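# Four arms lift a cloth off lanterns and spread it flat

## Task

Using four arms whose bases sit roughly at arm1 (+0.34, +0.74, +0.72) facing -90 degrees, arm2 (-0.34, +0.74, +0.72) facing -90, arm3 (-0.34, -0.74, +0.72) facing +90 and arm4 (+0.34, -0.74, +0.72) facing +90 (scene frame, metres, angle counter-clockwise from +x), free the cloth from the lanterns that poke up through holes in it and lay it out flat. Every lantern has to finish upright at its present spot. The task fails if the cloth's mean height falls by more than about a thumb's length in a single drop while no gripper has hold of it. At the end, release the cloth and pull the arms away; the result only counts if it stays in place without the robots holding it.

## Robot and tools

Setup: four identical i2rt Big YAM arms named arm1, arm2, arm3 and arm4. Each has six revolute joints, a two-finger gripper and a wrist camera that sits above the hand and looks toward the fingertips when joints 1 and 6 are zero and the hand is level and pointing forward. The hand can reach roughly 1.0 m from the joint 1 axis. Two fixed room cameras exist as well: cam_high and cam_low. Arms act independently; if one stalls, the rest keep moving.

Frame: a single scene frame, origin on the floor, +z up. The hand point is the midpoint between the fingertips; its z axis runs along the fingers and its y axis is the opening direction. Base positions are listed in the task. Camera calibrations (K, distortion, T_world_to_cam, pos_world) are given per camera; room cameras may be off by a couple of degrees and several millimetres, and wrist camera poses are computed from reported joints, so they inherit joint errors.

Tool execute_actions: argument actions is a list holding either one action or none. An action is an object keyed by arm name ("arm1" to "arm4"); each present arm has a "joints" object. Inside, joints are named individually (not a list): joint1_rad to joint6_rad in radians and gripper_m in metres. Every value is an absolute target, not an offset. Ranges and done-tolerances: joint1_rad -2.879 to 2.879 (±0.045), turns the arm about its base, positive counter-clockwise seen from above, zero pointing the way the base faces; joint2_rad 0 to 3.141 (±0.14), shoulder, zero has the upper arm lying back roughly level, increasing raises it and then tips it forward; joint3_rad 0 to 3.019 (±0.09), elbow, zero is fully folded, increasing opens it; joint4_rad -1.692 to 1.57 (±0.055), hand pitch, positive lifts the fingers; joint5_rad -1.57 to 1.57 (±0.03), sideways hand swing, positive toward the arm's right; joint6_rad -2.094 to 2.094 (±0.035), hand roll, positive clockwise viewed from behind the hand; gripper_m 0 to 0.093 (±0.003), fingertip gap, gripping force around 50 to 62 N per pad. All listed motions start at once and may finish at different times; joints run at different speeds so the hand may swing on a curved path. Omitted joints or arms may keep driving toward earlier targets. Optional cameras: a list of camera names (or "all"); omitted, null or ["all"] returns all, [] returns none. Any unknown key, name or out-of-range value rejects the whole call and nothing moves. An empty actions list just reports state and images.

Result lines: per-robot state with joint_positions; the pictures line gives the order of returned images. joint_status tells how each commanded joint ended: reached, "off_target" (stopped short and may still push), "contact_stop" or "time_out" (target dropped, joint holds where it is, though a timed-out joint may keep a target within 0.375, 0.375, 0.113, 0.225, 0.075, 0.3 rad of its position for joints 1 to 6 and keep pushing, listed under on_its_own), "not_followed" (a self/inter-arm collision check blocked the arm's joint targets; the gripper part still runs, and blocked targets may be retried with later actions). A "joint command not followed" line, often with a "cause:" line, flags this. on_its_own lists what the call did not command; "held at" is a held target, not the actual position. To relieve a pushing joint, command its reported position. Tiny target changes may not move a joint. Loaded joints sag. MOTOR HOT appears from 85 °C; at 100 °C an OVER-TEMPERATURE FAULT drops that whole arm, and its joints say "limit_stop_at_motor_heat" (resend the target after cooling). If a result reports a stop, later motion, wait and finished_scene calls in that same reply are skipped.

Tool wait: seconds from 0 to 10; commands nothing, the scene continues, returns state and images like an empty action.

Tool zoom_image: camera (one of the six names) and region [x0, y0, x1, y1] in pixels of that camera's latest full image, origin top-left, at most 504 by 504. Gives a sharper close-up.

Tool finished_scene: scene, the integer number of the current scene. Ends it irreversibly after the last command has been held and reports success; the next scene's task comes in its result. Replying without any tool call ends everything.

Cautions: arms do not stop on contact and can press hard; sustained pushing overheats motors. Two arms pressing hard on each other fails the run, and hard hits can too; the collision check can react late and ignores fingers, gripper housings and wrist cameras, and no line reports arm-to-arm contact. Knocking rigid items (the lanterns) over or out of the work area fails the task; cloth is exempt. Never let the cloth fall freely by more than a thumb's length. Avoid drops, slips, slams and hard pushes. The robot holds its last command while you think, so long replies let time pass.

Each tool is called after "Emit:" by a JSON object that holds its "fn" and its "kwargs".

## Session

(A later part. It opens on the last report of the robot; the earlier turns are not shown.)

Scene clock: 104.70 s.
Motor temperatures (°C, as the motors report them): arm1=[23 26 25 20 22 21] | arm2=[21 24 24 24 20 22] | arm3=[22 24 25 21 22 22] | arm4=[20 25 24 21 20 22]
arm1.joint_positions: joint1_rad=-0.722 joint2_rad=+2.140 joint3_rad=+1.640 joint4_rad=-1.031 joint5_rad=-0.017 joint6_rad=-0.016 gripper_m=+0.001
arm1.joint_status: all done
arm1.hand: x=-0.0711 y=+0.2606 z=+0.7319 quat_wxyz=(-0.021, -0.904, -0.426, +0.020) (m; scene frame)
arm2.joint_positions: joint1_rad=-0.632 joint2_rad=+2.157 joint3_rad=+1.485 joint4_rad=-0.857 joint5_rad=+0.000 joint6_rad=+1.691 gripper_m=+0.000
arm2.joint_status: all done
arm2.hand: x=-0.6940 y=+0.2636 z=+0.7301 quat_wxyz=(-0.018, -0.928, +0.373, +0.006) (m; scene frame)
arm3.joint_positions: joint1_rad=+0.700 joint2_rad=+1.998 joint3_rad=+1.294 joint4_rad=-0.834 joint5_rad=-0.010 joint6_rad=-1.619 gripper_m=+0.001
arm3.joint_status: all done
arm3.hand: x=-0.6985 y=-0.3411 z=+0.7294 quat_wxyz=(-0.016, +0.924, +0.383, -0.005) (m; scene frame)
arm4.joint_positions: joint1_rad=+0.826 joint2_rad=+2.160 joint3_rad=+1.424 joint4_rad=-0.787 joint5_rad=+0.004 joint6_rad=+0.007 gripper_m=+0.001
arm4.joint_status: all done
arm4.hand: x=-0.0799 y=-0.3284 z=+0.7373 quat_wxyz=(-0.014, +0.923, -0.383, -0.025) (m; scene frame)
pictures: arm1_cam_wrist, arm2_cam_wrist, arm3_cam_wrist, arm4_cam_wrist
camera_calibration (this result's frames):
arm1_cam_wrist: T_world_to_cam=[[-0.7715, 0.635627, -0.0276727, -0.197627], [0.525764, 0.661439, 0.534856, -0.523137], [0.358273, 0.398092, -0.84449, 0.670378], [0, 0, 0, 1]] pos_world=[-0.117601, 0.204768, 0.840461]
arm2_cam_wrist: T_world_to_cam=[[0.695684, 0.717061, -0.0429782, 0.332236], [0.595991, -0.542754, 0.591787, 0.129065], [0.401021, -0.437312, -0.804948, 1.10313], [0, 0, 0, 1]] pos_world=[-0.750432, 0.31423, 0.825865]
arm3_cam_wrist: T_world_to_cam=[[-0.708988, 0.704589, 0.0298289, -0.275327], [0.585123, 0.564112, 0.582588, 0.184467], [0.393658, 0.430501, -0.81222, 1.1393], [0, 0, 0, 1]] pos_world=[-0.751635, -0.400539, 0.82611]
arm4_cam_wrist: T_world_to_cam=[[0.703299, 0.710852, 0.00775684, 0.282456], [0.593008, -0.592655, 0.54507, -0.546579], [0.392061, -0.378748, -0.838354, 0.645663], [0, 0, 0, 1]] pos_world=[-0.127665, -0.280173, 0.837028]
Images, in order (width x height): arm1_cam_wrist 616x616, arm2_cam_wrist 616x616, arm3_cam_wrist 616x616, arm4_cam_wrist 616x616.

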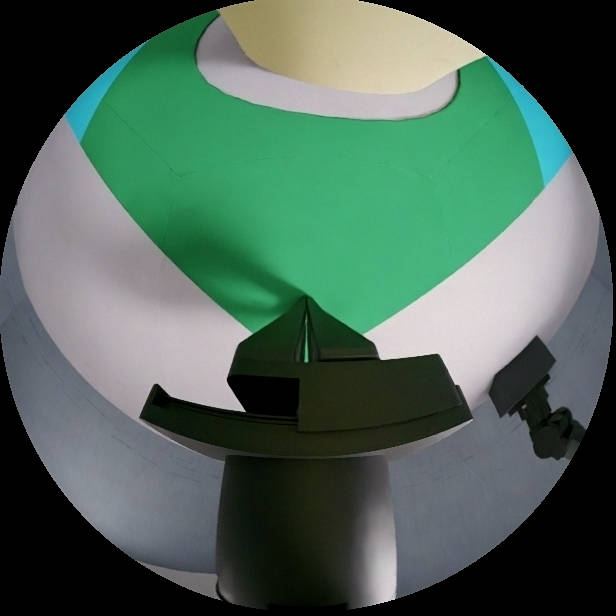

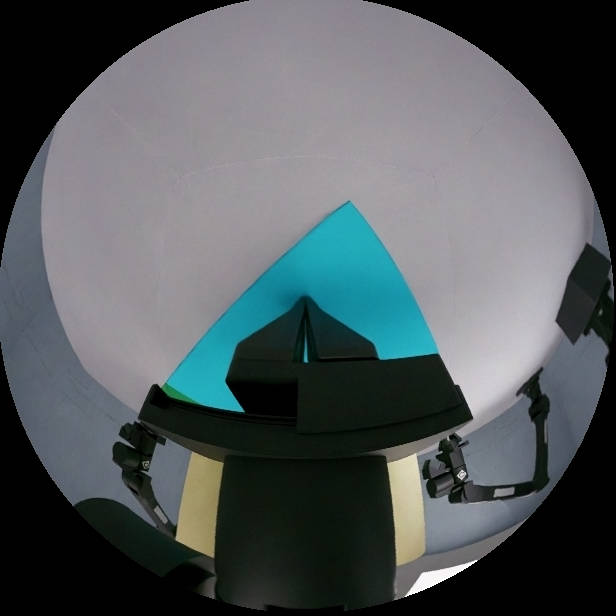

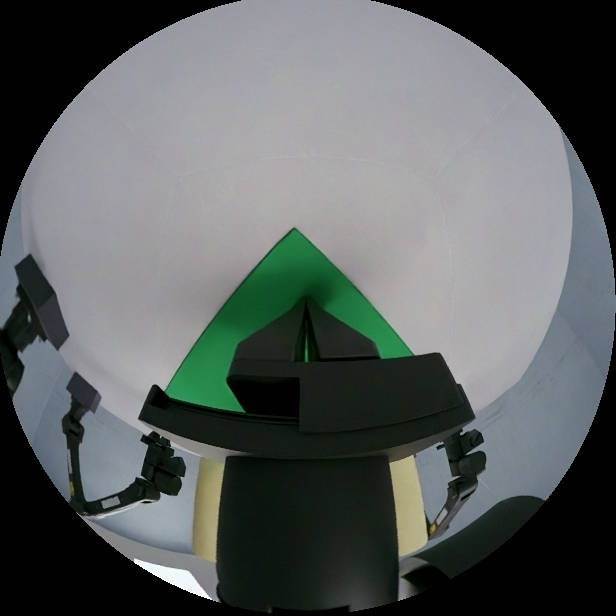

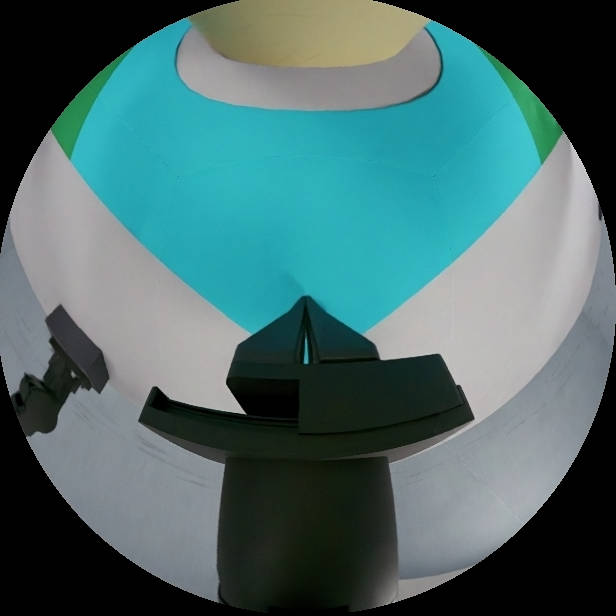

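Emit:
{"fn": "execute_actions", "kwargs": {"actions": [{"arm1":{"joints":{"joint2_rad":2.07,"joint3_rad":1.70,"joint4_rad":-1.12}},"arm2":{"joints":{"joint2_rad":2.065,"joint3_rad":1.515,"joint4_rad":-0.95}},"arm3":{"joints":{"joint2_rad":1.90,"joint3_rad":1.33,"joint4_rad":-0.934}},"arm4":{"joints":{"joint2_rad":2.06,"joint3_rad":1.435,"joint4_rad":-0.877}}}]}}

Scene clock: 109.03 s.
Motor temperatures (°C, as the motors report them): arm1=[23 26 25 20 22 21] | arm2=[21 24 24 24 20 22] | arm3=[22 24 25 21 22 22] | arm4=[20 25 24 21 20 22]
arm1.joint_positions: joint1_rad=-0.722 joint2_rad=+2.084 joint3_rad=+1.653 joint4_rad=-1.111 joint5_rad=-0.017 joint6_rad=-0.016 gripper_m=+0.001
arm1.joint_status: all done
arm1.hand: x=-0.0662 y=+0.2665 z=+0.7694 quat_wxyz=(-0.019, -0.904, -0.426, +0.015) (m; scene frame)
arm2.joint_positions: joint1_rad=-0.632 joint2_rad=+2.063 joint3_rad=+1.485 joint4_rad=-0.936 joint5_rad=+0.000 joint6_rad=+1.691 gripper_m=+0.000
arm2.joint_status: all done
arm2.hand: x=-0.6926 y=+0.2654 z=+0.7835 quat_wxyz=(-0.025, -0.927, +0.373, +0.008) (m; scene frame)
arm3.joint_positions: joint1_rad=+0.700 joint2_rad=+1.913 joint3_rad=+1.297 joint4_rad=-0.920 joint5_rad=-0.010 joint6_rad=-1.619 gripper_m=+0.001
arm3.joint_status: all done
arm3.hand: x=-0.6945 y=-0.3462 z=+0.7736 quat_wxyz=(-0.017, +0.924, +0.383, -0.006) (m; scene frame)
arm4.joint_positions: joint1_rad=+0.826 joint2_rad=+2.042 joint3_rad=+1.429 joint4_rad=-0.870 joint5_rad=+0.004 joint6_rad=+0.007 gripper_m=+0.001
arm4.joint_status: all done
arm4.hand: x=-0.0829 y=-0.3257 z=+0.8043 quat_wxyz=(-0.021, +0.923, -0.383, -0.043) (m; scene frame)
pictures: arm1_cam_wrist, arm2_cam_wrist, arm3_cam_wrist, arm4_cam_wrist, cam_high, cam_low
camera_calibration (this result's frames):
arm1_cam_wrist: T_world_to_cam=[[-0.771335, 0.635819, -0.0278657, -0.196529], [0.521853, 0.656928, 0.544165, -0.555884], [0.364296, 0.405191, -0.838516, 0.691798], [0, 0, 0, 1]] pos_world=[-0.113519, 0.209822, 0.8771]
arm2_cam_wrist: T_world_to_cam=[[0.695207, 0.716458, -0.0580977, 0.343877], [0.601434, -0.535519, 0.592871, 0.0985956], [0.393655, -0.44711, -0.803199, 1.14245], [0, 0, 0, 1]] pos_world=[-0.748094, 0.317226, 0.879135]
arm3_cam_wrist: T_world_to_cam=[[-0.708958, 0.704519, 0.0321135, -0.272017], [0.586006, 0.56314, 0.582641, 0.159534], [0.392397, 0.431887, -0.812095, 1.1753], [0, 0, 0, 1]] pos_world=[-0.747522, -0.405797, 0.870242]
arm4_cam_wrist: T_world_to_cam=[[0.703429, 0.710724, 0.00771002, 0.282158], [0.607998, -0.607305, 0.511389, -0.556161], [0.368139, -0.355038, -0.859315, 0.726624], [0, 0, 0, 1]] pos_world=[-0.127832, -0.280316, 0.906638]
Images, in order (width x height): arm1_cam_wrist 616x616, arm2_cam_wrist 616x616, arm3_cam_wrist 616x616, arm4_cam_wrist 616x616, cam_high 504x504, cam_low 504x504.

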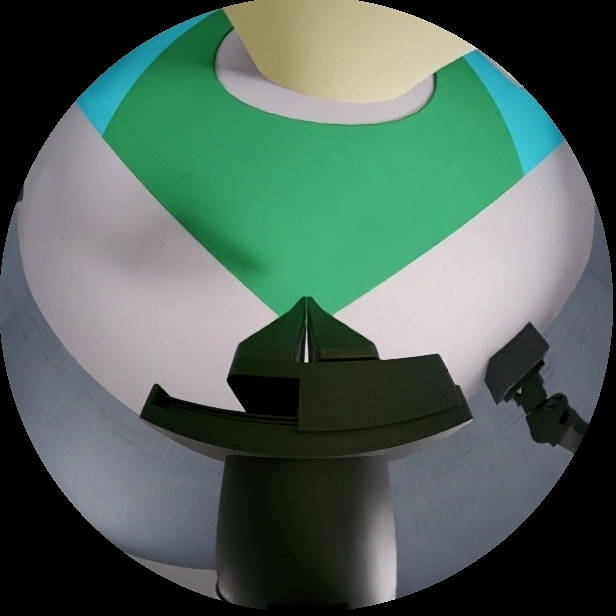

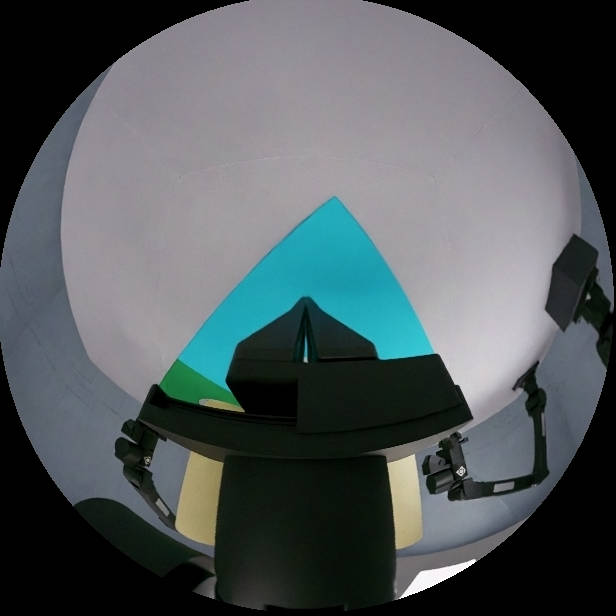

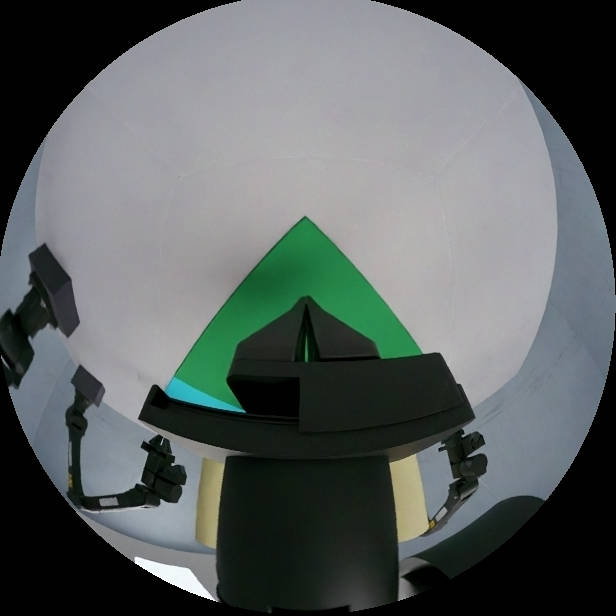

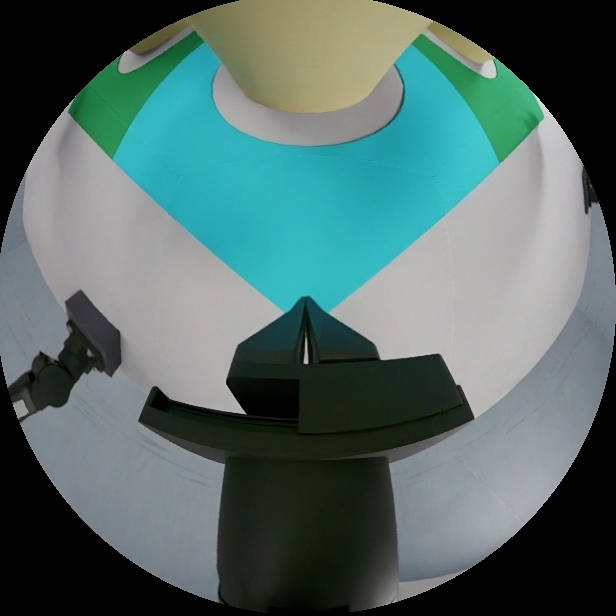

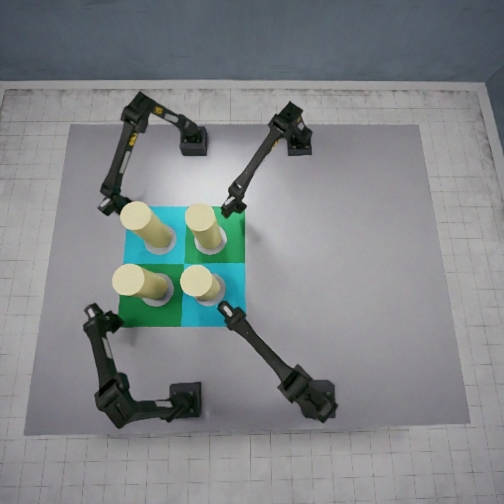

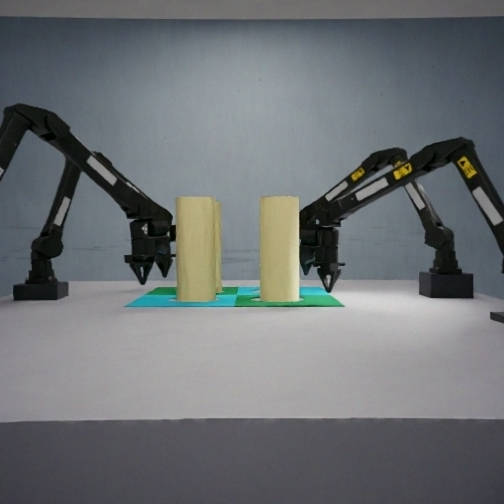

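Emit:
{"fn": "execute_actions", "kwargs": {"actions": [{"arm1":{"joints":{"joint2_rad":2.10,"joint6_rad":1.57,"gripper_m":0.06}},"arm4":{"joints":{"joint2_rad":2.12,"joint3_rad":1.48,"joint4_rad":-0.84,"gripper_m":0.06}}}], "cameras": []}}

Emit:
{"fn": "execute_actions", "kwargs": {"actions": [{"arm1":{"joints":{"joint2_rad":2.19,"joint3_rad":1.625,"joint4_rad":-1.03}},"arm4":{"joints":{"joint2_rad":2.27}}}], "cameras": ["arm1_cam_wrist","arm4_cam_wrist"]}}

Scene clock: 137.27 s.
Motor temperatures (°C, as the motors report them): arm1=[23 27 29 20 22 21] | arm2=[21 24 26 24 20 22] | arm3=[22 25 27 21 22 22] | arm4=[20 25 25 21 20 22]
arm1.joint_positions: joint1_rad=-0.722 joint2_rad=+2.085 joint3_rad=+1.653 joint4_rad=-1.111 joint5_rad=-0.017 joint6_rad=+1.555 gripper_m=+0.060
arm1.joint_status: all done
arm1.hand: x=-0.0661 y=+0.2667 z=+0.7685 quat_wxyz=(-0.023, -0.941, +0.338, -0.003) (m; scene frame)
arm2.joint_positions: joint1_rad=-0.632 joint2_rad=+2.063 joint3_rad=+1.485 joint4_rad=-0.936 joint5_rad=+0.000 joint6_rad=+1.691 gripper_m=+0.000
arm2.joint_status: not commanded
arm2.hand: x=-0.6926 y=+0.2654 z=+0.7835 quat_wxyz=(-0.025, -0.927, +0.373, +0.008) (m; scene frame)
arm3.joint_positions: joint1_rad=+0.700 joint2_rad=+1.913 joint3_rad=+1.297 joint4_rad=-0.920 joint5_rad=-0.010 joint6_rad=-1.619 gripper_m=+0.001
arm3.joint_status: not commanded
arm3.hand: x=-0.6945 y=-0.3462 z=+0.7736 quat_wxyz=(-0.017, +0.924, +0.383, -0.006) (m; scene frame)
arm4.joint_positions: joint1_rad=+0.826 joint2_rad=+2.115 joint3_rad=+1.444 joint4_rad=-0.848 joint5_rad=+0.004 joint6_rad=+0.007 gripper_m=+0.060
arm4.joint_status: all done
arm4.hand: x=-0.0829 y=-0.3256 z=+0.7679 quat_wxyz=(-0.014, +0.923, -0.383, -0.026) (m; scene frame)
pictures: none
No camera images: the call's "cameras" was empty. Leave "cameras" out to get every camera's image.

Scene clock: 138.27 s.
Motor temperatures (°C, as the motors report them): arm1=[23 27 28 20 22 21] | arm2=[21 24 26 24 20 22] | arm3=[22 25 27 21 22 22] | arm4=[20 25 25 21 20 22]
arm1.joint_positions: joint1_rad=-0.722 joint2_rad=+2.143 joint3_rad=+1.644 joint4_rad=-1.036 joint5_rad=-0.018 joint6_rad=+1.557 gripper_m=+0.060
arm1.joint_status: all done
arm1.hand: x=-0.0710 y=+0.2604 z=+0.7316 quat_wxyz=(-0.027, -0.940, +0.339, -0.002) (m; scene frame)
arm2.joint_positions: joint1_rad=-0.632 joint2_rad=+2.063 joint3_rad=+1.485 joint4_rad=-0.936 joint5_rad=+0.000 joint6_rad=+1.691 gripper_m=+0.000
arm2.joint_status: not commanded
arm2.hand: x=-0.6926 y=+0.2654 z=+0.7835 quat_wxyz=(-0.025, -0.927, +0.373, +0.008) (m; scene frame)
arm3.joint_positions: joint1_rad=+0.700 joint2_rad=+1.913 joint3_rad=+1.297 joint4_rad=-0.920 joint5_rad=-0.010 joint6_rad=-1.619 gripper_m=+0.001
arm3.joint_status: not commanded
arm3.hand: x=-0.6945 y=-0.3462 z=+0.7736 quat_wxyz=(-0.017, +0.924, +0.383, -0.006) (m; scene frame)
arm4.joint_positions: joint1_rad=+0.826 joint2_rad=+2.197 joint3_rad=+1.497 joint4_rad=-0.836 joint5_rad=+0.003 joint6_rad=+0.007 gripper_m=+0.060
arm4.joint_status: all done
arm4.hand: x=-0.0913 y=-0.3173 z=+0.7374 quat_wxyz=(-0.011, +0.923, -0.383, -0.018) (m; scene frame)
pictures: arm1_cam_wrist, arm4_cam_wrist
camera_calibration (this result's frames):
arm1_cam_wrist: T_world_to_cam=[[0.637653, 0.768231, -0.0567366, -0.110675], [0.638661, -0.486049, 0.596547, -0.261206], [0.430709, -0.416625, -0.80057, 0.855282], [0, 0, 0, 1]] pos_world=[-0.130983, 0.314397, 0.834256]
arm4_cam_wrist: T_world_to_cam=[[0.703246, 0.710908, 0.00738985, 0.282822], [0.587909, -0.587354, 0.556217, -0.540327], [0.39976, -0.386813, -0.831004, 0.647164], [0, 0, 0, 1]] pos_world=[-0.13994, -0.268093, 0.836245]
Images, in order (width x height): arm1_cam_wrist 616x616, arm4_cam_wrist 616x616.

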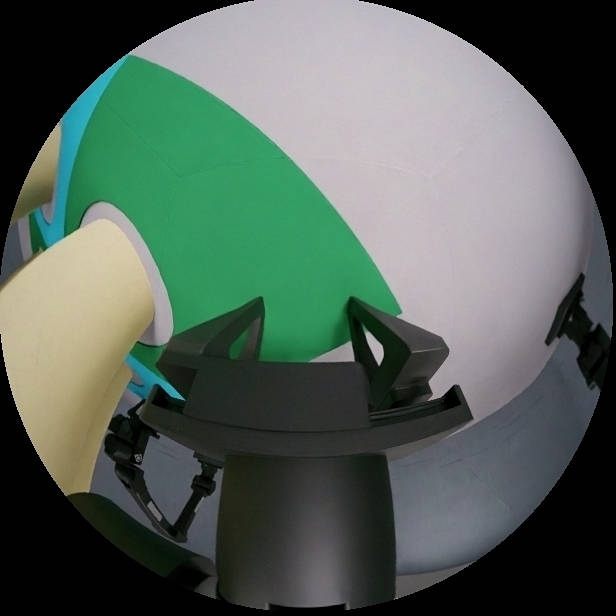

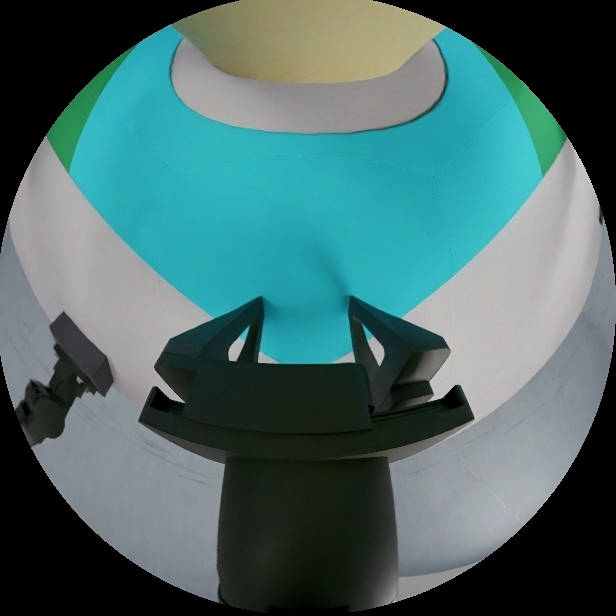

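Emit:
{"fn": "execute_actions", "kwargs": {"actions": [{"arm1":{"joints":{"gripper_m":0.0}},"arm4":{"joints":{"gripper_m":0.0}}}], "cameras": []}}

Emit:
{"fn": "execute_actions", "kwargs": {"actions": [{"arm1":{"joints":{"joint2_rad":2.06,"joint3_rad":1.70,"joint4_rad":-1.13}},"arm4":{"joints":{"joint2_rad":2.12,"joint3_rad":1.50,"joint4_rad":-0.93}}}], "cameras": ["arm1_cam_wrist","arm4_cam_wrist","cam_low"]}}

Scene clock: 140.60 s.
Motor temperatures (°C, as the motors report them): arm1=[23 27 28 20 22 21] | arm2=[21 24 26 24 20 22] | arm3=[22 25 27 21 22 22] | arm4=[20 25 25 21 20 22]
arm1.joint_positions: joint1_rad=-0.722 joint2_rad=+2.143 joint3_rad=+1.641 joint4_rad=-1.044 joint5_rad=-0.018 joint6_rad=+1.557 gripper_m=+0.001
arm1.joint_status: all done
arm1.hand: x=-0.0690 y=+0.2626 z=+0.7306 quat_wxyz=(-0.022, -0.940, +0.339, -0.004) (m; scene frame)
arm2.joint_positions: joint1_rad=-0.632 joint2_rad=+2.063 joint3_rad=+1.485 joint4_rad=-0.936 joint5_rad=+0.000 joint6_rad=+1.691 gripper_m=+0.000
arm2.joint_status: not commanded
arm2.hand: x=-0.6926 y=+0.2654 z=+0.7835 quat_wxyz=(-0.025, -0.927, +0.373, +0.008) (m; scene frame)
arm3.joint_positions: joint1_rad=+0.700 joint2_rad=+1.913 joint3_rad=+1.297 joint4_rad=-0.920 joint5_rad=-0.010 joint6_rad=-1.619 gripper_m=+0.001
arm3.joint_status: not commanded
arm3.hand: x=-0.6945 y=-0.3462 z=+0.7736 quat_wxyz=(-0.017, +0.924, +0.383, -0.006) (m; scene frame)
arm4.joint_positions: joint1_rad=+0.827 joint2_rad=+2.197 joint3_rad=+1.497 joint4_rad=-0.836 joint5_rad=+0.003 joint6_rad=+0.007 gripper_m=+0.001
arm4.joint_status: all done
arm4.hand: x=-0.0914 y=-0.3175 z=+0.7374 quat_wxyz=(-0.011, +0.924, -0.383, -0.018) (m; scene frame)
pictures: none
No camera images: the call's "cameras" was empty. Leave "cameras" out to get every camera's image.

Scene clock: 141.63 s.
Motor temperatures (°C, as the motors report them): arm1=[23 27 28 20 22 21] | arm2=[21 24 26 24 20 22] | arm3=[22 25 27 21 22 22] | arm4=[20 25 25 21 20 22]
arm1.joint_positions: joint1_rad=-0.722 joint2_rad=+2.069 joint3_rad=+1.655 joint4_rad=-1.121 joint5_rad=-0.018 joint6_rad=+1.557 gripper_m=+0.001
arm1.joint_status: all done
arm1.hand: x=-0.0660 y=+0.2666 z=+0.7790 quat_wxyz=(-0.027, -0.940, +0.339, -0.002) (m; scene frame)
arm2.joint_positions: joint1_rad=-0.632 joint2_rad=+2.063 joint3_rad=+1.485 joint4_rad=-0.936 joint5_rad=+0.000 joint6_rad=+1.691 gripper_m=+0.000
arm2.joint_status: not commanded
arm2.hand: x=-0.6926 y=+0.2654 z=+0.7835 quat_wxyz=(-0.025, -0.927, +0.373, +0.008) (m; scene frame)
arm3.joint_positions: joint1_rad=+0.700 joint2_rad=+1.913 joint3_rad=+1.297 joint4_rad=-0.920 joint5_rad=-0.010 joint6_rad=-1.619 gripper_m=+0.001
arm3.joint_status: not commanded
arm3.hand: x=-0.6945 y=-0.3462 z=+0.7736 quat_wxyz=(-0.017, +0.924, +0.383, -0.006) (m; scene frame)
arm4.joint_positions: joint1_rad=+0.827 joint2_rad=+2.105 joint3_rad=+1.496 joint4_rad=-0.923 joint5_rad=+0.003 joint6_rad=+0.007 gripper_m=+0.001
arm4.joint_status: all done
arm4.hand: x=-0.0887 y=-0.3204 z=+0.7895 quat_wxyz=(-0.012, +0.924, -0.383, -0.020) (m; scene frame)
pictures: arm1_cam_wrist, arm4_cam_wrist, cam_low
camera_calibration (this result's frames):
arm1_cam_wrist: T_world_to_cam=[[0.637678, 0.768266, -0.0559749, -0.116581], [0.638367, -0.486393, 0.596581, -0.289637], [0.431107, -0.416159, -0.800599, 0.89362], [0, 0, 0, 1]] pos_world=[-0.12601, 0.320576, 0.881697]
arm4_cam_wrist: T_world_to_cam=[[0.702986, 0.711165, 0.00738882, 0.282884], [0.589645, -0.588609, 0.553044, -0.570388], [0.397655, -0.384425, -0.833119, 0.690402], [0, 0, 0, 1]] pos_world=[-0.137079, -0.271505, 0.888547]
Images, in order (width x height): arm1_cam_wrist 616x616, arm4_cam_wrist 616x616, cam_low 504x504.

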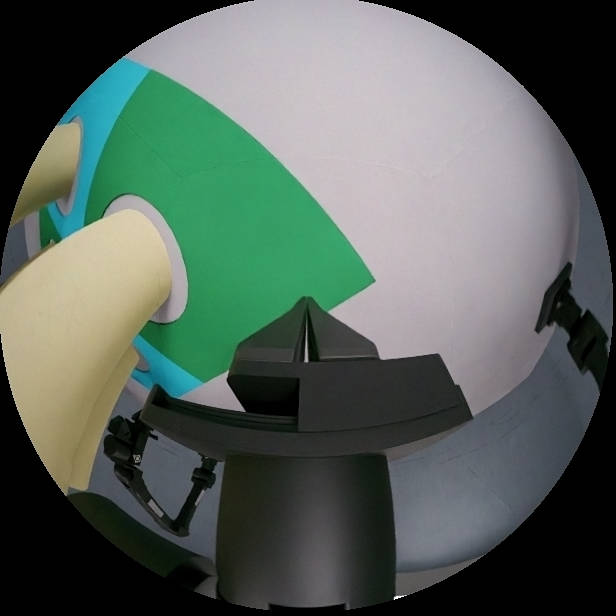

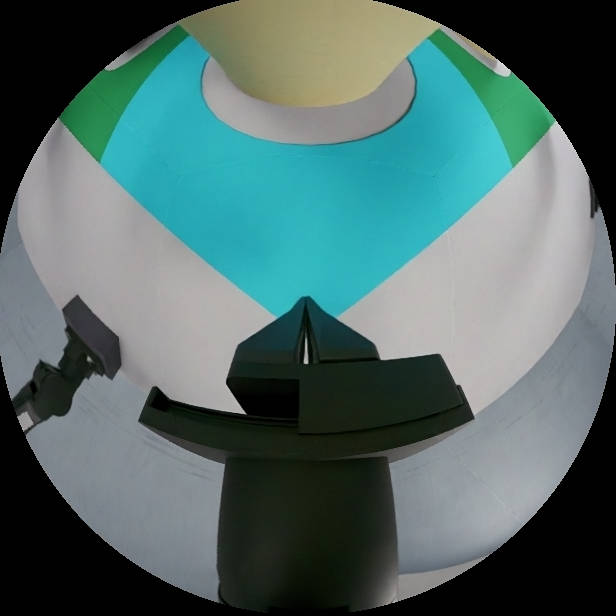

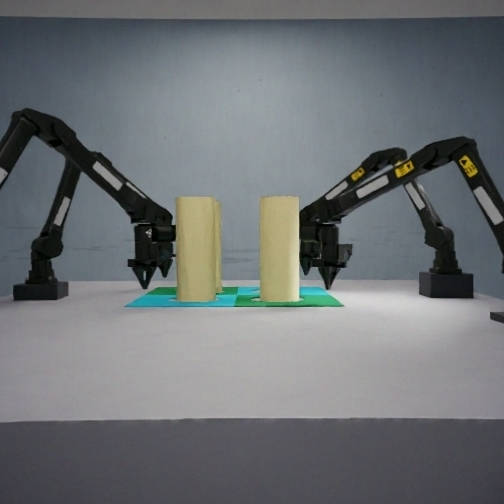

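Emit:
{"fn": "execute_actions", "kwargs": {"actions": [{"arm1":{"joints":{"gripper_m":0.09}},"arm2":{"joints":{"joint1_rad":-0.705,"joint6_rad":0.09,"gripper_m":0.09}},"arm3":{"joints":{"joint1_rad":0.76,"joint6_rad":-0.02,"gripper_m":0.09}},"arm4":{"joints":{"joint6_rad":-1.57,"gripper_m":0.09}}}], "cameras": []}}

Emit:
{"fn": "execute_actions", "kwargs": {"actions": [{"arm1":{"joints":{"joint2_rad":2.10,"joint3_rad":1.53,"joint4_rad":-1.03}},"arm2":{"joints":{"joint2_rad":2.19,"joint3_rad":1.45,"joint4_rad":-0.88}},"arm3":{"joints":{"joint2_rad":2.045,"joint3_rad":1.28,"joint4_rad":-0.85}},"arm4":{"joints":{"joint2_rad":2.15,"joint3_rad":1.33,"joint4_rad":-0.80}}}], "cameras": ["arm1_cam_wrist","arm2_cam_wrist","arm3_cam_wrist","arm4_cam_wrist"]}}

Scene clock: 165.17 s.
Motor temperatures (°C, as the motors report them): arm1=[23 28 29 20 22 21] | arm2=[21 25 27 24 20 22] | arm3=[22 26 28 21 22 22] | arm4=[20 26 25 21 20 22]
arm1.joint_positions: joint1_rad=-0.722 joint2_rad=+2.069 joint3_rad=+1.655 joint4_rad=-1.121 joint5_rad=-0.018 joint6_rad=+1.557 gripper_m=+0.090
arm1.joint_status: all done
arm1.hand: x=-0.0660 y=+0.2666 z=+0.7790 quat_wxyz=(-0.027, -0.940, +0.339, -0.002) (m; scene frame)
arm2.joint_positions: joint1_rad=-0.714 joint2_rad=+2.063 joint3_rad=+1.485 joint4_rad=-0.936 joint5_rad=+0.000 joint6_rad=+0.101 gripper_m=+0.090
arm2.joint_status: all done
arm2.hand: x=-0.7303 y=+0.2963 z=+0.7836 quat_wxyz=(-0.011, -0.931, -0.363, +0.024) (m; scene frame)
arm3.joint_positions: joint1_rad=+0.767 joint2_rad=+1.913 joint3_rad=+1.297 joint4_rad=-0.920 joint5_rad=-0.010 joint6_rad=-0.033 gripper_m=+0.090
arm3.joint_status: all done
arm3.hand: x=-0.7201 y=-0.3712 z=+0.7732 quat_wxyz=(-0.007, +0.933, -0.358, -0.016) (m; scene frame)
arm4.joint_positions: joint1_rad=+0.827 joint2_rad=+2.105 joint3_rad=+1.496 joint4_rad=-0.923 joint5_rad=+0.003 joint6_rad=-1.556 gripper_m=+0.090
arm4.joint_status: all done
arm4.hand: x=-0.0887 y=-0.3204 z=+0.7895 quat_wxyz=(-0.023, +0.925, +0.379, -0.006) (m; scene frame)
pictures: none
No camera images: the call's "cameras" was empty. Leave "cameras" out to get every camera's image.

Scene clock: 166.20 s.
Motor temperatures (°C, as the motors report them): arm1=[23 28 29 20 22 21] | arm2=[21 25 26 24 20 22] | arm3=[22 26 28 21 22 22] | arm4=[20 26 25 21 20 22]
arm1.joint_positions: joint1_rad=-0.722 joint2_rad=+2.081 joint3_rad=+1.538 joint4_rad=-1.033 joint5_rad=-0.018 joint6_rad=+1.558 gripper_m=+0.090
arm1.joint_status: all done
arm1.hand: x=-0.0474 y=+0.2880 z=+0.7319 quat_wxyz=(-0.008, -0.940, +0.340, -0.009) (m; scene frame)
arm2.joint_positions: joint1_rad=-0.713 joint2_rad=+2.152 joint3_rad=+1.472 joint4_rad=-0.887 joint5_rad=-0.004 joint6_rad=+0.100 gripper_m=+0.090
arm2.joint_status: all done
arm2.hand: x=-0.7230 y=+0.3032 z=+0.7296 quat_wxyz=(-0.001, -0.932, -0.364, +0.000) (m; scene frame)
arm3.joint_positions: joint1_rad=+0.763 joint2_rad=+2.003 joint3_rad=+1.298 joint4_rad=-0.857 joint5_rad=-0.005 joint6_rad=-0.031 gripper_m=+0.090
arm3.joint_status: all done
arm3.hand: x=-0.7192 y=-0.3677 z=+0.7274 quat_wxyz=(-0.004, +0.932, -0.361, -0.003) (m; scene frame)
arm4.joint_positions: joint1_rad=+0.827 joint2_rad=+2.117 joint3_rad=+1.346 joint4_rad=-0.798 joint5_rad=+0.004 joint6_rad=-1.557 gripper_m=+0.090
arm4.joint_status: all done
arm4.hand: x=-0.0567 y=-0.3515 z=+0.7379 quat_wxyz=(-0.006, +0.925, +0.380, +0.002) (m; scene frame)
pictures: arm1_cam_wrist, arm2_cam_wrist, arm3_cam_wrist, arm4_cam_wrist
camera_calibration (this result's frames):
arm1_cam_wrist: T_world_to_cam=[[0.639051, 0.768999, -0.0159355, -0.176957], [0.622534, -0.504946, 0.597898, -0.259362], [0.451736, -0.392008, -0.801414, 0.851437], [0, 0, 0, 1]] pos_world=[-0.110079, 0.338886, 0.834606]
arm2_cam_wrist: T_world_to_cam=[[-0.673463, 0.73918, -0.00776465, -0.698316], [0.593985, 0.547369, 0.58955, -0.16218], [0.440034, 0.392428, -0.807695, 0.910332], [0, 0, 0, 1]] pos_world=[-0.774533, 0.247715, 0.825461]
arm3_cam_wrist: T_world_to_cam=[[0.67146, 0.741037, 0.00235664, 0.754964], [0.605884, -0.550823, 0.57402, -0.176015], [0.426668, -0.384004, -0.818838, 0.886356], [0, 0, 0, 1]] pos_world=[-0.778463, -0.316046, 0.825039]
arm4_cam_wrist: T_world_to_cam=[[-0.707095, 0.707051, 0.00979326, 0.199765], [0.571423, 0.563192, 0.596901, -0.207543], [0.416523, 0.427662, -0.802255, 0.886578], [0, 0, 0, 1]] pos_world=[-0.109432, -0.403513, 0.833188]
Images, in order (width x height): arm1_cam_wrist 616x616, arm2_cam_wrist 616x616, arm3_cam_wrist 616x616, arm4_cam_wrist 616x616.

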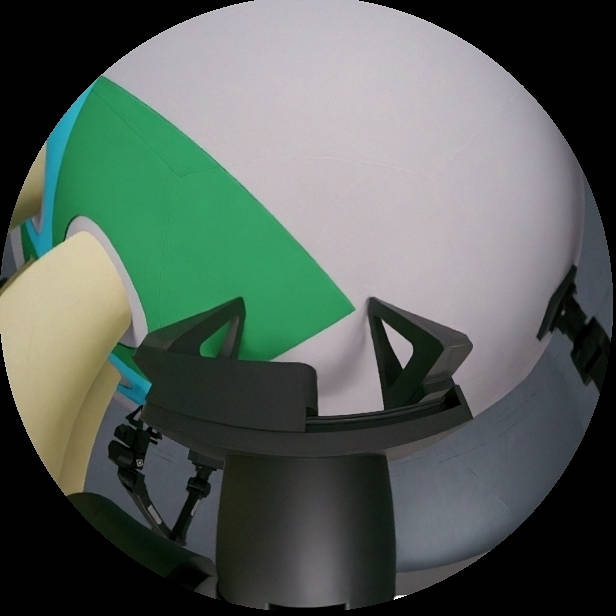

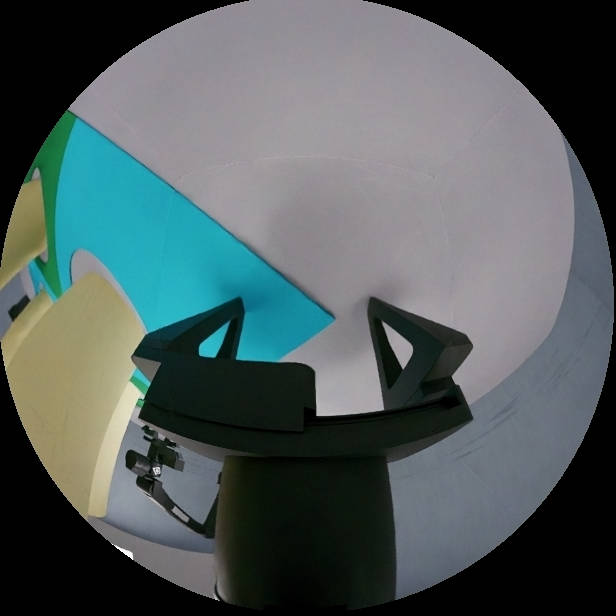

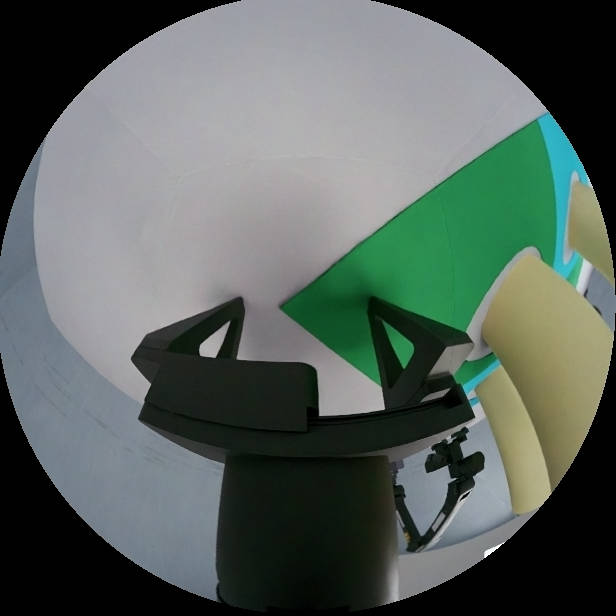

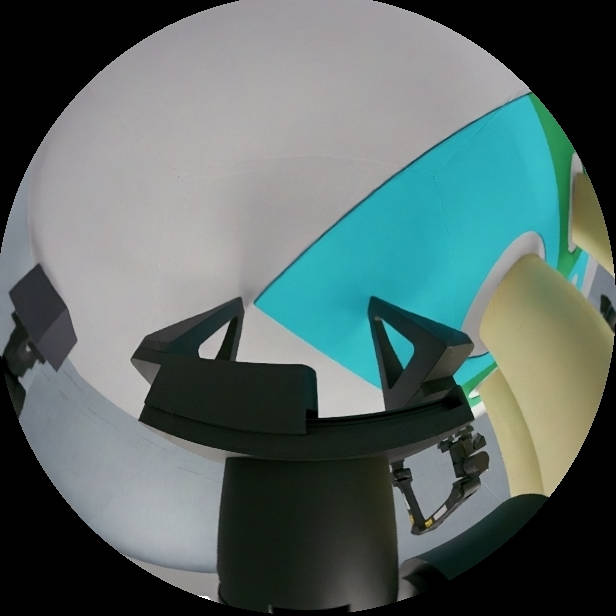

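Emit:
{"fn": "execute_actions", "kwargs": {"actions": [{"arm1":{"joints":{"gripper_m":0.0}},"arm2":{"joints":{"gripper_m":0.0}},"arm3":{"joints":{"gripper_m":0.0}},"arm4":{"joints":{"gripper_m":0.0}}}], "cameras": ["arm1_cam_wrist","arm2_cam_wrist","arm3_cam_wrist","arm4_cam_wrist"]}}

Scene clock: 168.20 s.
Motor temperatures (°C, as the motors report them): arm1=[23 28 29 20 22 21] | arm2=[21 25 26 24 20 22] | arm3=[22 26 28 21 22 22] | arm4=[20 26 25 21 20 22]
arm1.joint_positions: joint1_rad=-0.722 joint2_rad=+2.081 joint3_rad=+1.538 joint4_rad=-1.033 joint5_rad=-0.018 joint6_rad=+1.558 gripper_m=+0.001
arm1.joint_status: all done
arm1.hand: x=-0.0474 y=+0.2880 z=+0.7319 quat_wxyz=(-0.008, -0.940, +0.340, -0.009) (m; scene frame)
arm2.joint_positions: joint1_rad=-0.695 joint2_rad=+2.152 joint3_rad=+1.472 joint4_rad=-0.887 joint5_rad=-0.009 joint6_rad=+0.099 gripper_m=+0.002
arm2.joint_status: all done
arm2.hand: x=-0.7142 y=+0.2955 z=+0.7296 quat_wxyz=(-0.004, -0.928, -0.372, -0.002) (m; scene frame)
arm3.joint_positions: joint1_rad=+0.744 joint2_rad=+2.003 joint3_rad=+1.298 joint4_rad=-0.857 joint5_rad=-0.002 joint6_rad=-0.031 gripper_m=+0.002
arm3.joint_status: all done
arm3.hand: x=-0.7116 y=-0.3598 z=+0.7279 quat_wxyz=(-0.006, +0.929, -0.370, -0.003) (m; scene frame)
arm4.joint_positions: joint1_rad=+0.827 joint2_rad=+2.117 joint3_rad=+1.346 joint4_rad=-0.797 joint5_rad=+0.004 joint6_rad=-1.557 gripper_m=+0.001
arm4.joint_status: all done
arm4.hand: x=-0.0569 y=-0.3514 z=+0.7379 quat_wxyz=(-0.006, +0.925, +0.380, +0.001) (m; scene frame)
pictures: arm1_cam_wrist, arm2_cam_wrist, arm3_cam_wrist, arm4_cam_wrist
camera_calibration (this result's frames):
arm1_cam_wrist: T_world_to_cam=[[0.639051, 0.768999, -0.0159355, -0.176957], [0.622534, -0.504946, 0.597898, -0.259362], [0.451736, -0.392008, -0.801414, 0.851437], [0, 0, 0, 1]] pos_world=[-0.110079, 0.338886, 0.834606]
arm2_cam_wrist: T_world_to_cam=[[-0.687117, 0.726421, -0.0135158, -0.688493], [0.581045, 0.560585, 0.590026, -0.176704], [0.436184, 0.397563, -0.807271, 0.904878], [0, 0, 0, 1]] pos_world=[-0.765095, 0.239447, 0.825437]
arm3_cam_wrist: T_world_to_cam=[[0.685757, 0.727811, 0.00543191, 0.747214], [0.594201, -0.564145, 0.573294, -0.189145], [0.420314, -0.389912, -0.819332, 0.880275], [0, 0, 0, 1]] pos_world=[-0.770009, -0.307306, 0.825614]
arm4_cam_wrist: T_world_to_cam=[[-0.707089, 0.70704, 0.0109376, 0.198636], [0.571908, 0.562714, 0.596887, -0.207672], [0.415868, 0.428308, -0.80225, 0.886765], [0, 0, 0, 1]] pos_world=[-0.109555, -0.403392, 0.833191]
Images, in order (width x height): arm1_cam_wrist 616x616, arm2_cam_wrist 616x616, arm3_cam_wrist 616x616, arm4_cam_wrist 616x616.

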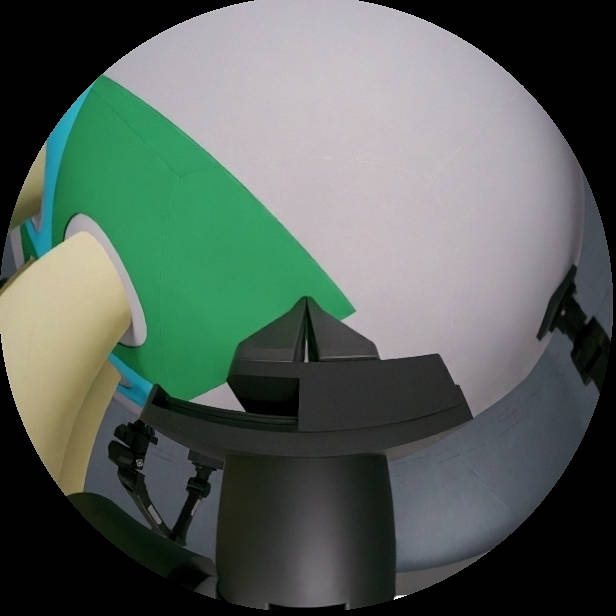

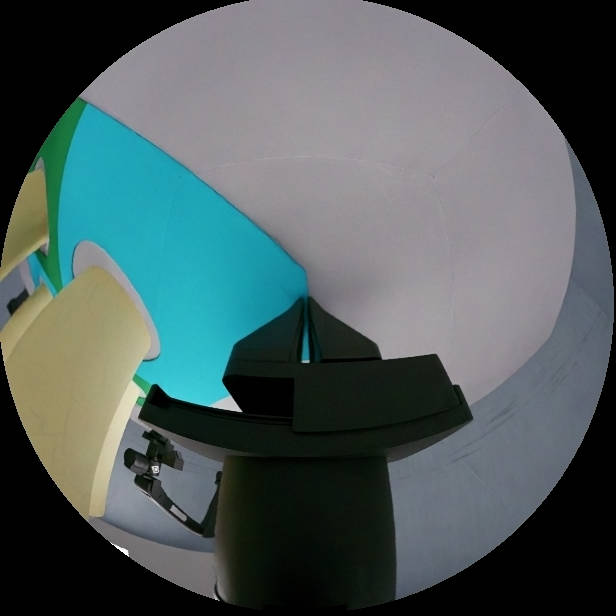

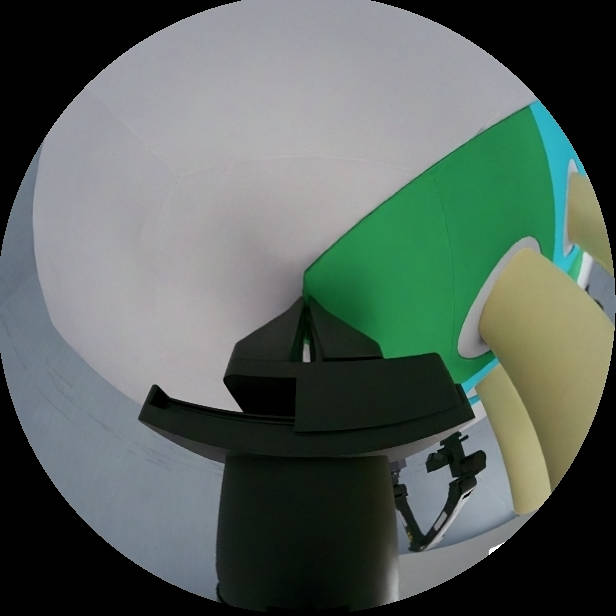

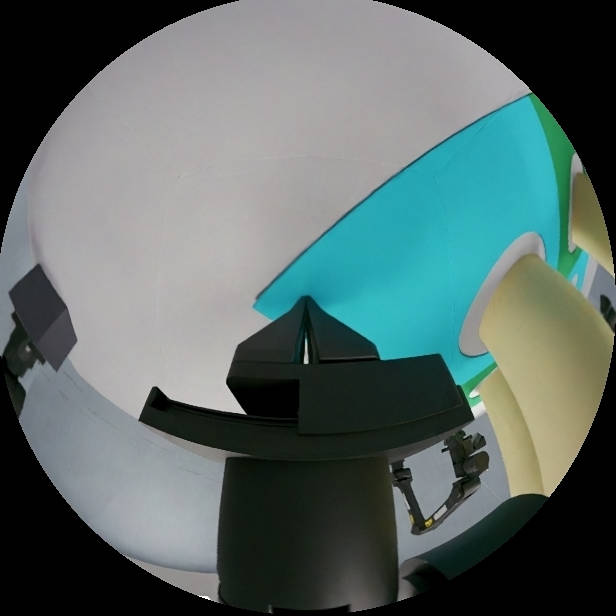

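Emit:
{"fn": "execute_actions", "kwargs": {"actions": [{"arm1":{"joints":{"gripper_m":0.09,"joint2_rad":2.03,"joint3_rad":1.44,"joint4_rad":-0.925}},"arm4":{"joints":{"gripper_m":0.09,"joint2_rad":2.08,"joint3_rad":1.245,"joint4_rad":-0.70}}}], "cameras": ["arm1_cam_wrist","arm4_cam_wrist"]}}

Scene clock: 176.43 s.
Motor temperatures (°C, as the motors report them): arm1=[23 27 27 20 22 21] | arm2=[21 25 25 24 20 22] | arm3=[22 25 27 21 22 22] | arm4=[20 26 24 21 20 22]
arm1.joint_positions: joint1_rad=-0.722 joint2_rad=+2.032 joint3_rad=+1.451 joint4_rad=-0.939 joint5_rad=-0.018 joint6_rad=+1.558 gripper_m=+0.090
arm1.joint_status: all done
arm1.hand: x=-0.0417 y=+0.2947 z=+0.7313 quat_wxyz=(-0.034, -0.940, +0.340, +0.001) (m; scene frame)
arm2.joint_positions: joint1_rad=-0.695 joint2_rad=+2.152 joint3_rad=+1.472 joint4_rad=-0.887 joint5_rad=-0.009 joint6_rad=+0.099 gripper_m=+0.002
arm2.joint_status: not commanded
arm2.hand: x=-0.7142 y=+0.2955 z=+0.7296 quat_wxyz=(-0.004, -0.928, -0.372, -0.002) (m; scene frame)
arm3.joint_positions: joint1_rad=+0.744 joint2_rad=+2.003 joint3_rad=+1.298 joint4_rad=-0.857 joint5_rad=-0.002 joint6_rad=-0.031 gripper_m=+0.002
arm3.joint_status: not commanded
arm3.hand: x=-0.7116 y=-0.3598 z=+0.7279 quat_wxyz=(-0.006, +0.929, -0.370, -0.003) (m; scene frame)
arm4.joint_positions: joint1_rad=+0.827 joint2_rad=+2.069 joint3_rad=+1.250 joint4_rad=-0.709 joint5_rad=+0.004 joint6_rad=-1.557 gripper_m=+0.090
arm4.joint_status: all done
arm4.hand: x=-0.0445 y=-0.3636 z=+0.7374 quat_wxyz=(-0.025, +0.925, +0.380, -0.007) (m; scene frame)
pictures: arm1_cam_wrist, arm4_cam_wrist
camera_calibration (this result's frames):
arm1_cam_wrist: T_world_to_cam=[[0.637676, 0.766973, -0.0715649, -0.144497], [0.643992, -0.47983, 0.595851, -0.264155], [0.422663, -0.426047, -0.7999, 0.858657], [0, 0, 0, 1]] pos_world=[-0.100666, 0.349905, 0.833896]
arm4_cam_wrist: T_world_to_cam=[[-0.706283, 0.706065, 0.0513505, 0.185949], [0.589008, 0.545849, 0.595918, -0.212199], [0.392727, 0.451132, -0.801402, 0.893035], [0, 0, 0, 1]] pos_world=[-0.0943994, -0.41834, 0.832585]
Images, in order (width x height): arm1_cam_wrist 616x616, arm4_cam_wrist 616x616.

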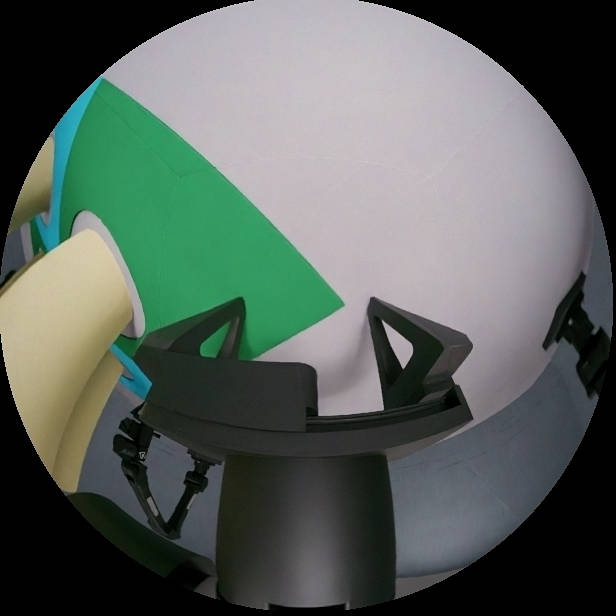

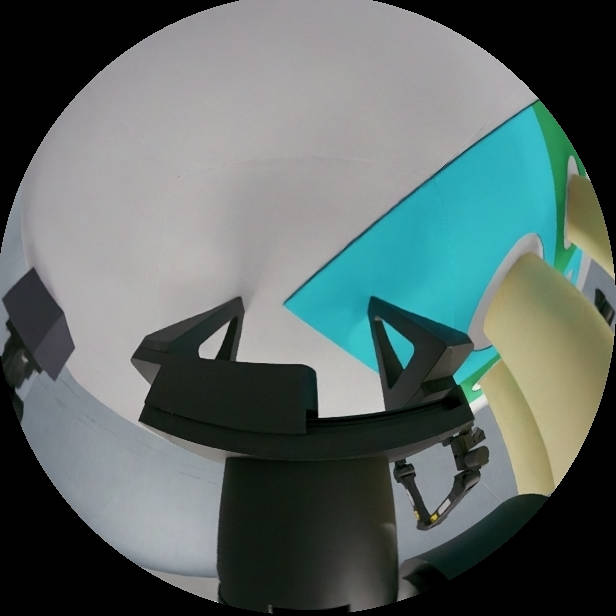

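Emit:
{"fn": "execute_actions", "kwargs": {"actions": [{"arm1":{"joints":{"joint2_rad":2.09}},"arm4":{"joints":{"joint2_rad":2.14}}}], "cameras": []}}

Emit:
{"fn": "execute_actions", "kwargs": {"actions": [{"arm1":{"joints":{"gripper_m":0.0}},"arm4":{"joints":{"gripper_m":0.0}}}], "cameras": ["arm1_cam_wrist","arm4_cam_wrist"]}}

Scene clock: 179.50 s.
Motor temperatures (°C, as the motors report them): arm1=[23 27 27 20 22 21] | arm2=[21 25 25 24 20 22] | arm3=[22 25 26 21 22 22] | arm4=[20 26 24 21 20 22]
arm1.joint_positions: joint1_rad=-0.722 joint2_rad=+2.034 joint3_rad=+1.451 joint4_rad=-0.939 joint5_rad=-0.018 joint6_rad=+1.558 gripper_m=+0.090
arm1.joint_status: all done
arm1.hand: x=-0.0416 y=+0.2948 z=+0.7304 quat_wxyz=(-0.034, -0.940, +0.340, +0.000) (m; scene frame)
arm2.joint_positions: joint1_rad=-0.695 joint2_rad=+2.152 joint3_rad=+1.472 joint4_rad=-0.887 joint5_rad=-0.009 joint6_rad=+0.099 gripper_m=+0.002
arm2.joint_status: not commanded
arm2.hand: x=-0.7142 y=+0.2955 z=+0.7296 quat_wxyz=(-0.004, -0.928, -0.372, -0.002) (m; scene frame)
arm3.joint_positions: joint1_rad=+0.744 joint2_rad=+2.003 joint3_rad=+1.298 joint4_rad=-0.857 joint5_rad=-0.002 joint6_rad=-0.031 gripper_m=+0.002
arm3.joint_status: not commanded
arm3.hand: x=-0.7116 y=-0.3598 z=+0.7279 quat_wxyz=(-0.006, +0.929, -0.370, -0.003) (m; scene frame)
arm4.joint_positions: joint1_rad=+0.827 joint2_rad=+2.072 joint3_rad=+1.250 joint4_rad=-0.709 joint5_rad=+0.004 joint6_rad=-1.557 gripper_m=+0.090
arm4.joint_status: all done
arm4.hand: x=-0.0440 y=-0.3641 z=+0.7358 quat_wxyz=(-0.023, +0.925, +0.380, -0.006) (m; scene frame)
pictures: none
No camera images: the call's "cameras" was empty. Leave "cameras" out to get every camera's image.

Scene clock: 180.20 s.
Motor temperatures (°C, as the motors report them): arm1=[23 27 27 20 22 21] | arm2=[21 25 25 24 20 22] | arm3=[22 25 26 21 22 22] | arm4=[20 26 24 21 20 22]
arm1.joint_positions: joint1_rad=-0.722 joint2_rad=+2.036 joint3_rad=+1.451 joint4_rad=-0.922 joint5_rad=-0.018 joint6_rad=+1.558 gripper_m=+0.002
arm1.joint_status: all done
arm1.hand: x=-0.0441 y=+0.2919 z=+0.7296 quat_wxyz=(-0.041, -0.940, +0.339, +0.003) (m; scene frame)
arm2.joint_positions: joint1_rad=-0.695 joint2_rad=+2.152 joint3_rad=+1.472 joint4_rad=-0.887 joint5_rad=-0.009 joint6_rad=+0.099 gripper_m=+0.002
arm2.joint_status: not commanded
arm2.hand: x=-0.7142 y=+0.2955 z=+0.7296 quat_wxyz=(-0.004, -0.928, -0.372, -0.002) (m; scene frame)
arm3.joint_positions: joint1_rad=+0.744 joint2_rad=+2.003 joint3_rad=+1.298 joint4_rad=-0.857 joint5_rad=-0.002 joint6_rad=-0.031 gripper_m=+0.002
arm3.joint_status: not commanded
arm3.hand: x=-0.7116 y=-0.3598 z=+0.7279 quat_wxyz=(-0.006, +0.929, -0.370, -0.003) (m; scene frame)
arm4.joint_positions: joint1_rad=+0.827 joint2_rad=+2.077 joint3_rad=+1.260 joint4_rad=-0.687 joint5_rad=+0.004 joint6_rad=-1.558 gripper_m=+0.002
arm4.joint_status: all done
arm4.hand: x=-0.0507 y=-0.3574 z=+0.7361 quat_wxyz=(-0.036, +0.924, +0.380, -0.011) (m; scene frame)
pictures: arm1_cam_wrist, arm4_cam_wrist
camera_calibration (this result's frames):
arm1_cam_wrist: T_world_to_cam=[[0.637048, 0.766137, -0.0848742, -0.13106], [0.649123, -0.473825, 0.595087, -0.263954], [0.415703, -0.434193, -0.799167, 0.858689], [0, 0, 0, 1]] pos_world=[-0.102129, 0.348179, 0.832188]
arm4_cam_wrist: T_world_to_cam=[[-0.705541, 0.704694, 0.074951, 0.159446], [0.598776, 0.536221, 0.594924, -0.213356], [0.379049, 0.464622, -0.80028, 0.895006], [0, 0, 0, 1]] pos_world=[-0.0990021, -0.413794, 0.831235]
Images, in order (width x height): arm1_cam_wrist 616x616, arm4_cam_wrist 616x616.

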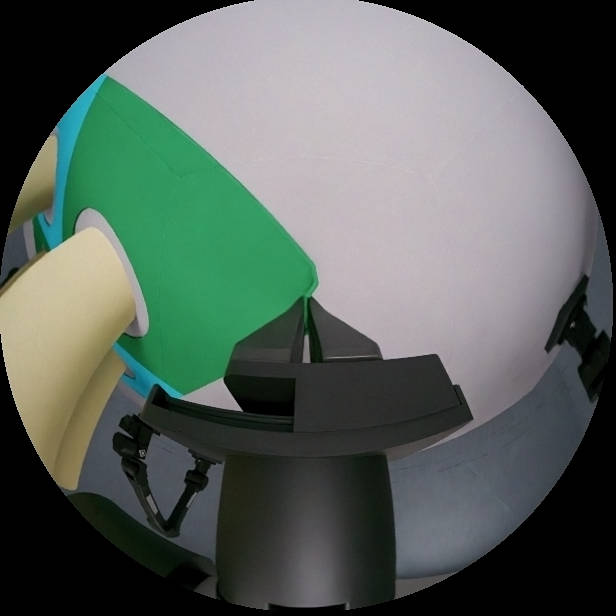

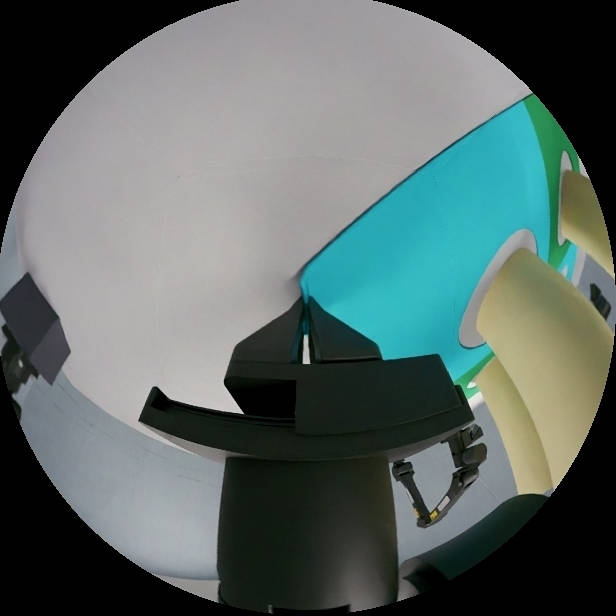

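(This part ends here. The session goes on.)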